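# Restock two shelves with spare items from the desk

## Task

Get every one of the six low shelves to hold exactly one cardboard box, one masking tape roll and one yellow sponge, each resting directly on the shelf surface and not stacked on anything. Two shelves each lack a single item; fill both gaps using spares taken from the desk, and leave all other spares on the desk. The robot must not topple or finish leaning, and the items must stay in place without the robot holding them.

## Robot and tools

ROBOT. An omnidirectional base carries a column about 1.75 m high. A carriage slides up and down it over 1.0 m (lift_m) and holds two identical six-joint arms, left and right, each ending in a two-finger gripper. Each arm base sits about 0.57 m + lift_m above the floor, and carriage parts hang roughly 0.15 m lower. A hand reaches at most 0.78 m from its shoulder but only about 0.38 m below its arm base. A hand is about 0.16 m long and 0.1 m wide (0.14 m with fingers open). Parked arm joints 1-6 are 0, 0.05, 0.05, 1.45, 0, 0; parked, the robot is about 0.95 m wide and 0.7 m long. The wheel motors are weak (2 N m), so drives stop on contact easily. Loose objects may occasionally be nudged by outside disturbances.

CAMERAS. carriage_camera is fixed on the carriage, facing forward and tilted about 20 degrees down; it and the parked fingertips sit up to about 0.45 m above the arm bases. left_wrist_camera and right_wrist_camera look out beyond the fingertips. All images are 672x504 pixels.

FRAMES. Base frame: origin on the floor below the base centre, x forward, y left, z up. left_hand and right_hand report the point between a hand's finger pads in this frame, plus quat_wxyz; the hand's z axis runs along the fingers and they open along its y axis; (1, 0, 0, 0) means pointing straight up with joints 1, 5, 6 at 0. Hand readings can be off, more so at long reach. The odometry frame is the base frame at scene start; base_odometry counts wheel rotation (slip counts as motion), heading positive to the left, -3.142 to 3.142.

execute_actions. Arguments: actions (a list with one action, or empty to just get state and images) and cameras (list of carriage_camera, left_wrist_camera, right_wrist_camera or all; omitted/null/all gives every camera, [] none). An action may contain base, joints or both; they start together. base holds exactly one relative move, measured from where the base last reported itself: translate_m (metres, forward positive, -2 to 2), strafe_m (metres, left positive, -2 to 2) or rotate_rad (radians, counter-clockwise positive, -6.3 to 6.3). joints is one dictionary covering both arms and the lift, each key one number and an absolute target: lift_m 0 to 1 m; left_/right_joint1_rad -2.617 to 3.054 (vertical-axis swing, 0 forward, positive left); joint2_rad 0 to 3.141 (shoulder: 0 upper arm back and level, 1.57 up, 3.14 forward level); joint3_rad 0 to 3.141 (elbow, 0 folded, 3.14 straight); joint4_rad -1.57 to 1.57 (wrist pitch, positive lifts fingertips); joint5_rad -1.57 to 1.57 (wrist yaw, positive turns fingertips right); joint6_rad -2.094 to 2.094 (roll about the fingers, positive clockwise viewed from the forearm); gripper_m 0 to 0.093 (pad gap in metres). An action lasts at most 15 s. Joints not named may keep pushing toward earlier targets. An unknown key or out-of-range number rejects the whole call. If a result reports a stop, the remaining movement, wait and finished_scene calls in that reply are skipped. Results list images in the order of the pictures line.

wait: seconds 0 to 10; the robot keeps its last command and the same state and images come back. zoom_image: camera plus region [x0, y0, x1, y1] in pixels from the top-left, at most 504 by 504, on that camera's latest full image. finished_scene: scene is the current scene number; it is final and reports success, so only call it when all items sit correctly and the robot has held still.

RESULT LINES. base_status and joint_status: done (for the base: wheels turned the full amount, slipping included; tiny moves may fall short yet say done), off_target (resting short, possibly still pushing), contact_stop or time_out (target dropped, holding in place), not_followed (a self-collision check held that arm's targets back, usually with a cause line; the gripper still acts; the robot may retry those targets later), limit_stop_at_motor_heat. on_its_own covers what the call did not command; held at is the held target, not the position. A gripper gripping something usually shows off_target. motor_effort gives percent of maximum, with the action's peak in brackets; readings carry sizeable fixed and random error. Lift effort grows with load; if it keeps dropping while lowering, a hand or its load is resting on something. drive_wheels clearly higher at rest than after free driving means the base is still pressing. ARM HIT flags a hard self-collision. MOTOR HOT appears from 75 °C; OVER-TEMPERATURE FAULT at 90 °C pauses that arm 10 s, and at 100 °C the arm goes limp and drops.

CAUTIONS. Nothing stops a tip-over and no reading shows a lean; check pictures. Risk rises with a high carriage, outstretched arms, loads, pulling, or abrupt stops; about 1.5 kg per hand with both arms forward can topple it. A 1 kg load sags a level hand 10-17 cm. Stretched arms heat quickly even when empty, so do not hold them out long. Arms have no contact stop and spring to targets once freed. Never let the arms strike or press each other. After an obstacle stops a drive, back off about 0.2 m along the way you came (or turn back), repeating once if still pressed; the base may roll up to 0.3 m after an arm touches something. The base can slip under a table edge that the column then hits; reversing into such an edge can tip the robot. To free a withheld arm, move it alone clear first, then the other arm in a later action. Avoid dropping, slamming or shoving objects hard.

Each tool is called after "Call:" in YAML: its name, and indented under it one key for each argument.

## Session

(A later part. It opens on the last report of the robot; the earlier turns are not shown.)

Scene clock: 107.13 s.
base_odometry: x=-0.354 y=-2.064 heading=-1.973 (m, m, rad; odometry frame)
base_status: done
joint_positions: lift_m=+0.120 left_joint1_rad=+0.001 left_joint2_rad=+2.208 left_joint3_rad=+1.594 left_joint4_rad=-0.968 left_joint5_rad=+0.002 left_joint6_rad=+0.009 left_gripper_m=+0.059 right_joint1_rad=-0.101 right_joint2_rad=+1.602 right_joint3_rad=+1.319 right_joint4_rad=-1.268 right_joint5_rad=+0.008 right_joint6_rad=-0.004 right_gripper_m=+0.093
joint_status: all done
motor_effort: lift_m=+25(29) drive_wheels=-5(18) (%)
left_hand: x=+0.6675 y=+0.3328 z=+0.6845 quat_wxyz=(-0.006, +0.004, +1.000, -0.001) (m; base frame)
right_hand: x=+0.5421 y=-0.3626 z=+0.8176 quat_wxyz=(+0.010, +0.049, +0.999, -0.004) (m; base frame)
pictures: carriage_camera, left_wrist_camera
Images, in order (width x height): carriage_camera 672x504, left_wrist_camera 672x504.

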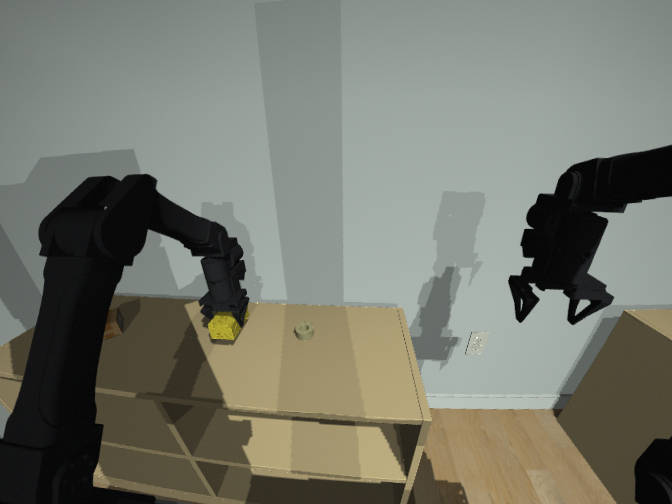

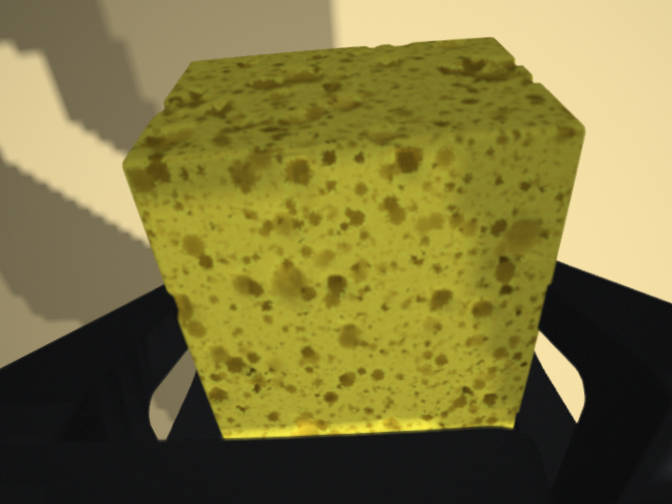

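Call:
execute_actions:
  actions:
    - {"joints":{"lift_m":0.062}}
  cameras: []

Call:
execute_actions:
  actions:
    - {"joints":{"left_gripper_m":0.093}}
  cameras: []

Call:
execute_actions:
  actions:
    - {"joints":{"lift_m":0.2}}

Scene clock: 111.67 s.
base_odometry: x=-0.354 y=-2.064 heading=-1.973 (m, m, rad; odometry frame)
base_status: not commanded
joint_positions: lift_m=+0.062 left_joint1_rad=+0.001 left_joint2_rad=+2.205 left_joint3_rad=+1.594 left_joint4_rad=-0.971 left_joint5_rad=+0.002 left_joint6_rad=+0.009 left_gripper_m=+0.059 right_joint1_rad=-0.101 right_joint2_rad=+1.602 right_joint3_rad=+1.319 right_joint4_rad=-1.268 right_joint5_rad=+0.008 right_joint6_rad=-0.004 right_gripper_m=+0.093
joint_status: all done
motor_effort: lift_m=+24(21) drive_wheels=-3(5) (%)
left_hand: x=+0.6672 y=+0.3328 z=+0.6278 quat_wxyz=(-0.006, +0.004, +1.000, -0.001) (m; base frame)
right_hand: x=+0.5421 y=-0.3626 z=+0.7598 quat_wxyz=(+0.010, +0.049, +0.999, -0.004) (m; base frame)
pictures: none
No camera images: the call's "cameras" was empty. Leave "cameras" out to get every camera's image.

Scene clock: 112.27 s.
base_odometry: x=-0.354 y=-2.064 heading=-1.973 (m, m, rad; odometry frame)
base_status: not commanded
joint_positions: lift_m=+0.062 left_joint1_rad=+0.001 left_joint2_rad=+2.205 left_joint3_rad=+1.594 left_joint4_rad=-0.971 left_joint5_rad=+0.002 left_joint6_rad=+0.009 left_gripper_m=+0.093 right_joint1_rad=-0.101 right_joint2_rad=+1.602 right_joint3_rad=+1.319 right_joint4_rad=-1.268 right_joint5_rad=+0.008 right_joint6_rad=-0.004 right_gripper_m=+0.093
joint_status: all done
motor_effort: lift_m=+24(24) drive_wheels=-4(4) (%)
left_hand: x=+0.6672 y=+0.3328 z=+0.6278 quat_wxyz=(-0.006, +0.004, +1.000, -0.001) (m; base frame)
right_hand: x=+0.5421 y=-0.3626 z=+0.7598 quat_wxyz=(+0.010, +0.049, +0.999, -0.004) (m; base frame)
pictures: none
No camera images: the call's "cameras" was empty. Leave "cameras" out to get every camera's image.

Scene clock: 113.37 s.
base_odometry: x=-0.354 y=-2.064 heading=-1.973 (m, m, rad; odometry frame)
base_status: not commanded
joint_positions: lift_m=+0.200 left_joint1_rad=+0.001 left_joint2_rad=+2.205 left_joint3_rad=+1.594 left_joint4_rad=-0.971 left_joint5_rad=+0.002 left_joint6_rad=+0.009 left_gripper_m=+0.093 right_joint1_rad=-0.101 right_joint2_rad=+1.602 right_joint3_rad=+1.319 right_joint4_rad=-1.268 right_joint5_rad=+0.008 right_joint6_rad=-0.004 right_gripper_m=+0.093
joint_status: all done
motor_effort: lift_m=+24(29) drive_wheels=-3(4) (%)
left_hand: x=+0.6672 y=+0.3328 z=+0.7657 quat_wxyz=(-0.006, +0.004, +1.000, -0.001) (m; base frame)
right_hand: x=+0.5421 y=-0.3626 z=+0.8977 quat_wxyz=(+0.010, +0.049, +0.999, -0.004) (m; base frame)
pictures: carriage_camera, left_wrist_camera, right_wrist_camera
Images, in order (width x height): carriage_camera 672x504, left_wrist_camera 672x504, right_wrist_camera 672x504.

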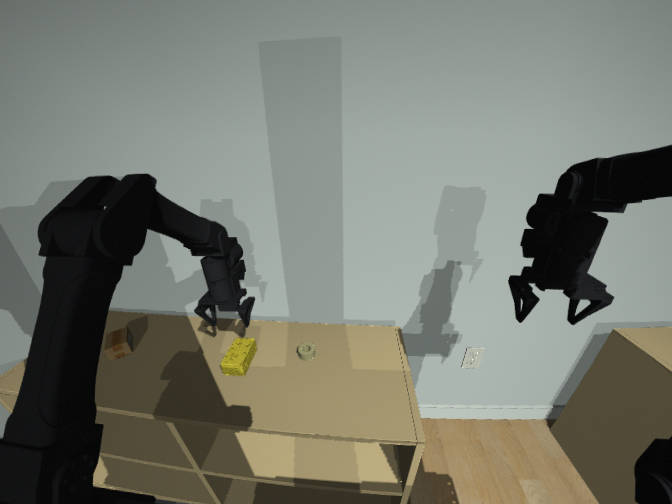

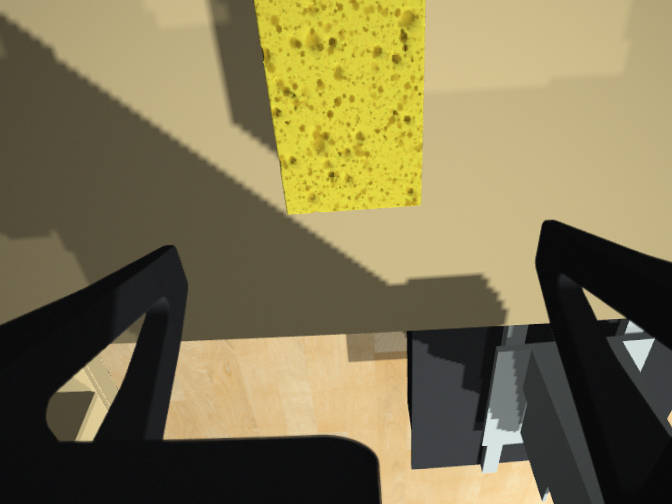

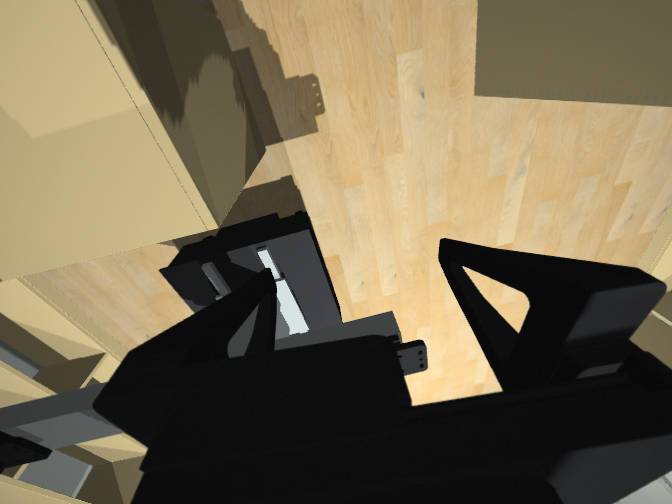

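Call:
finished_scene:
  scene: 2

The scene is finished: the task was done.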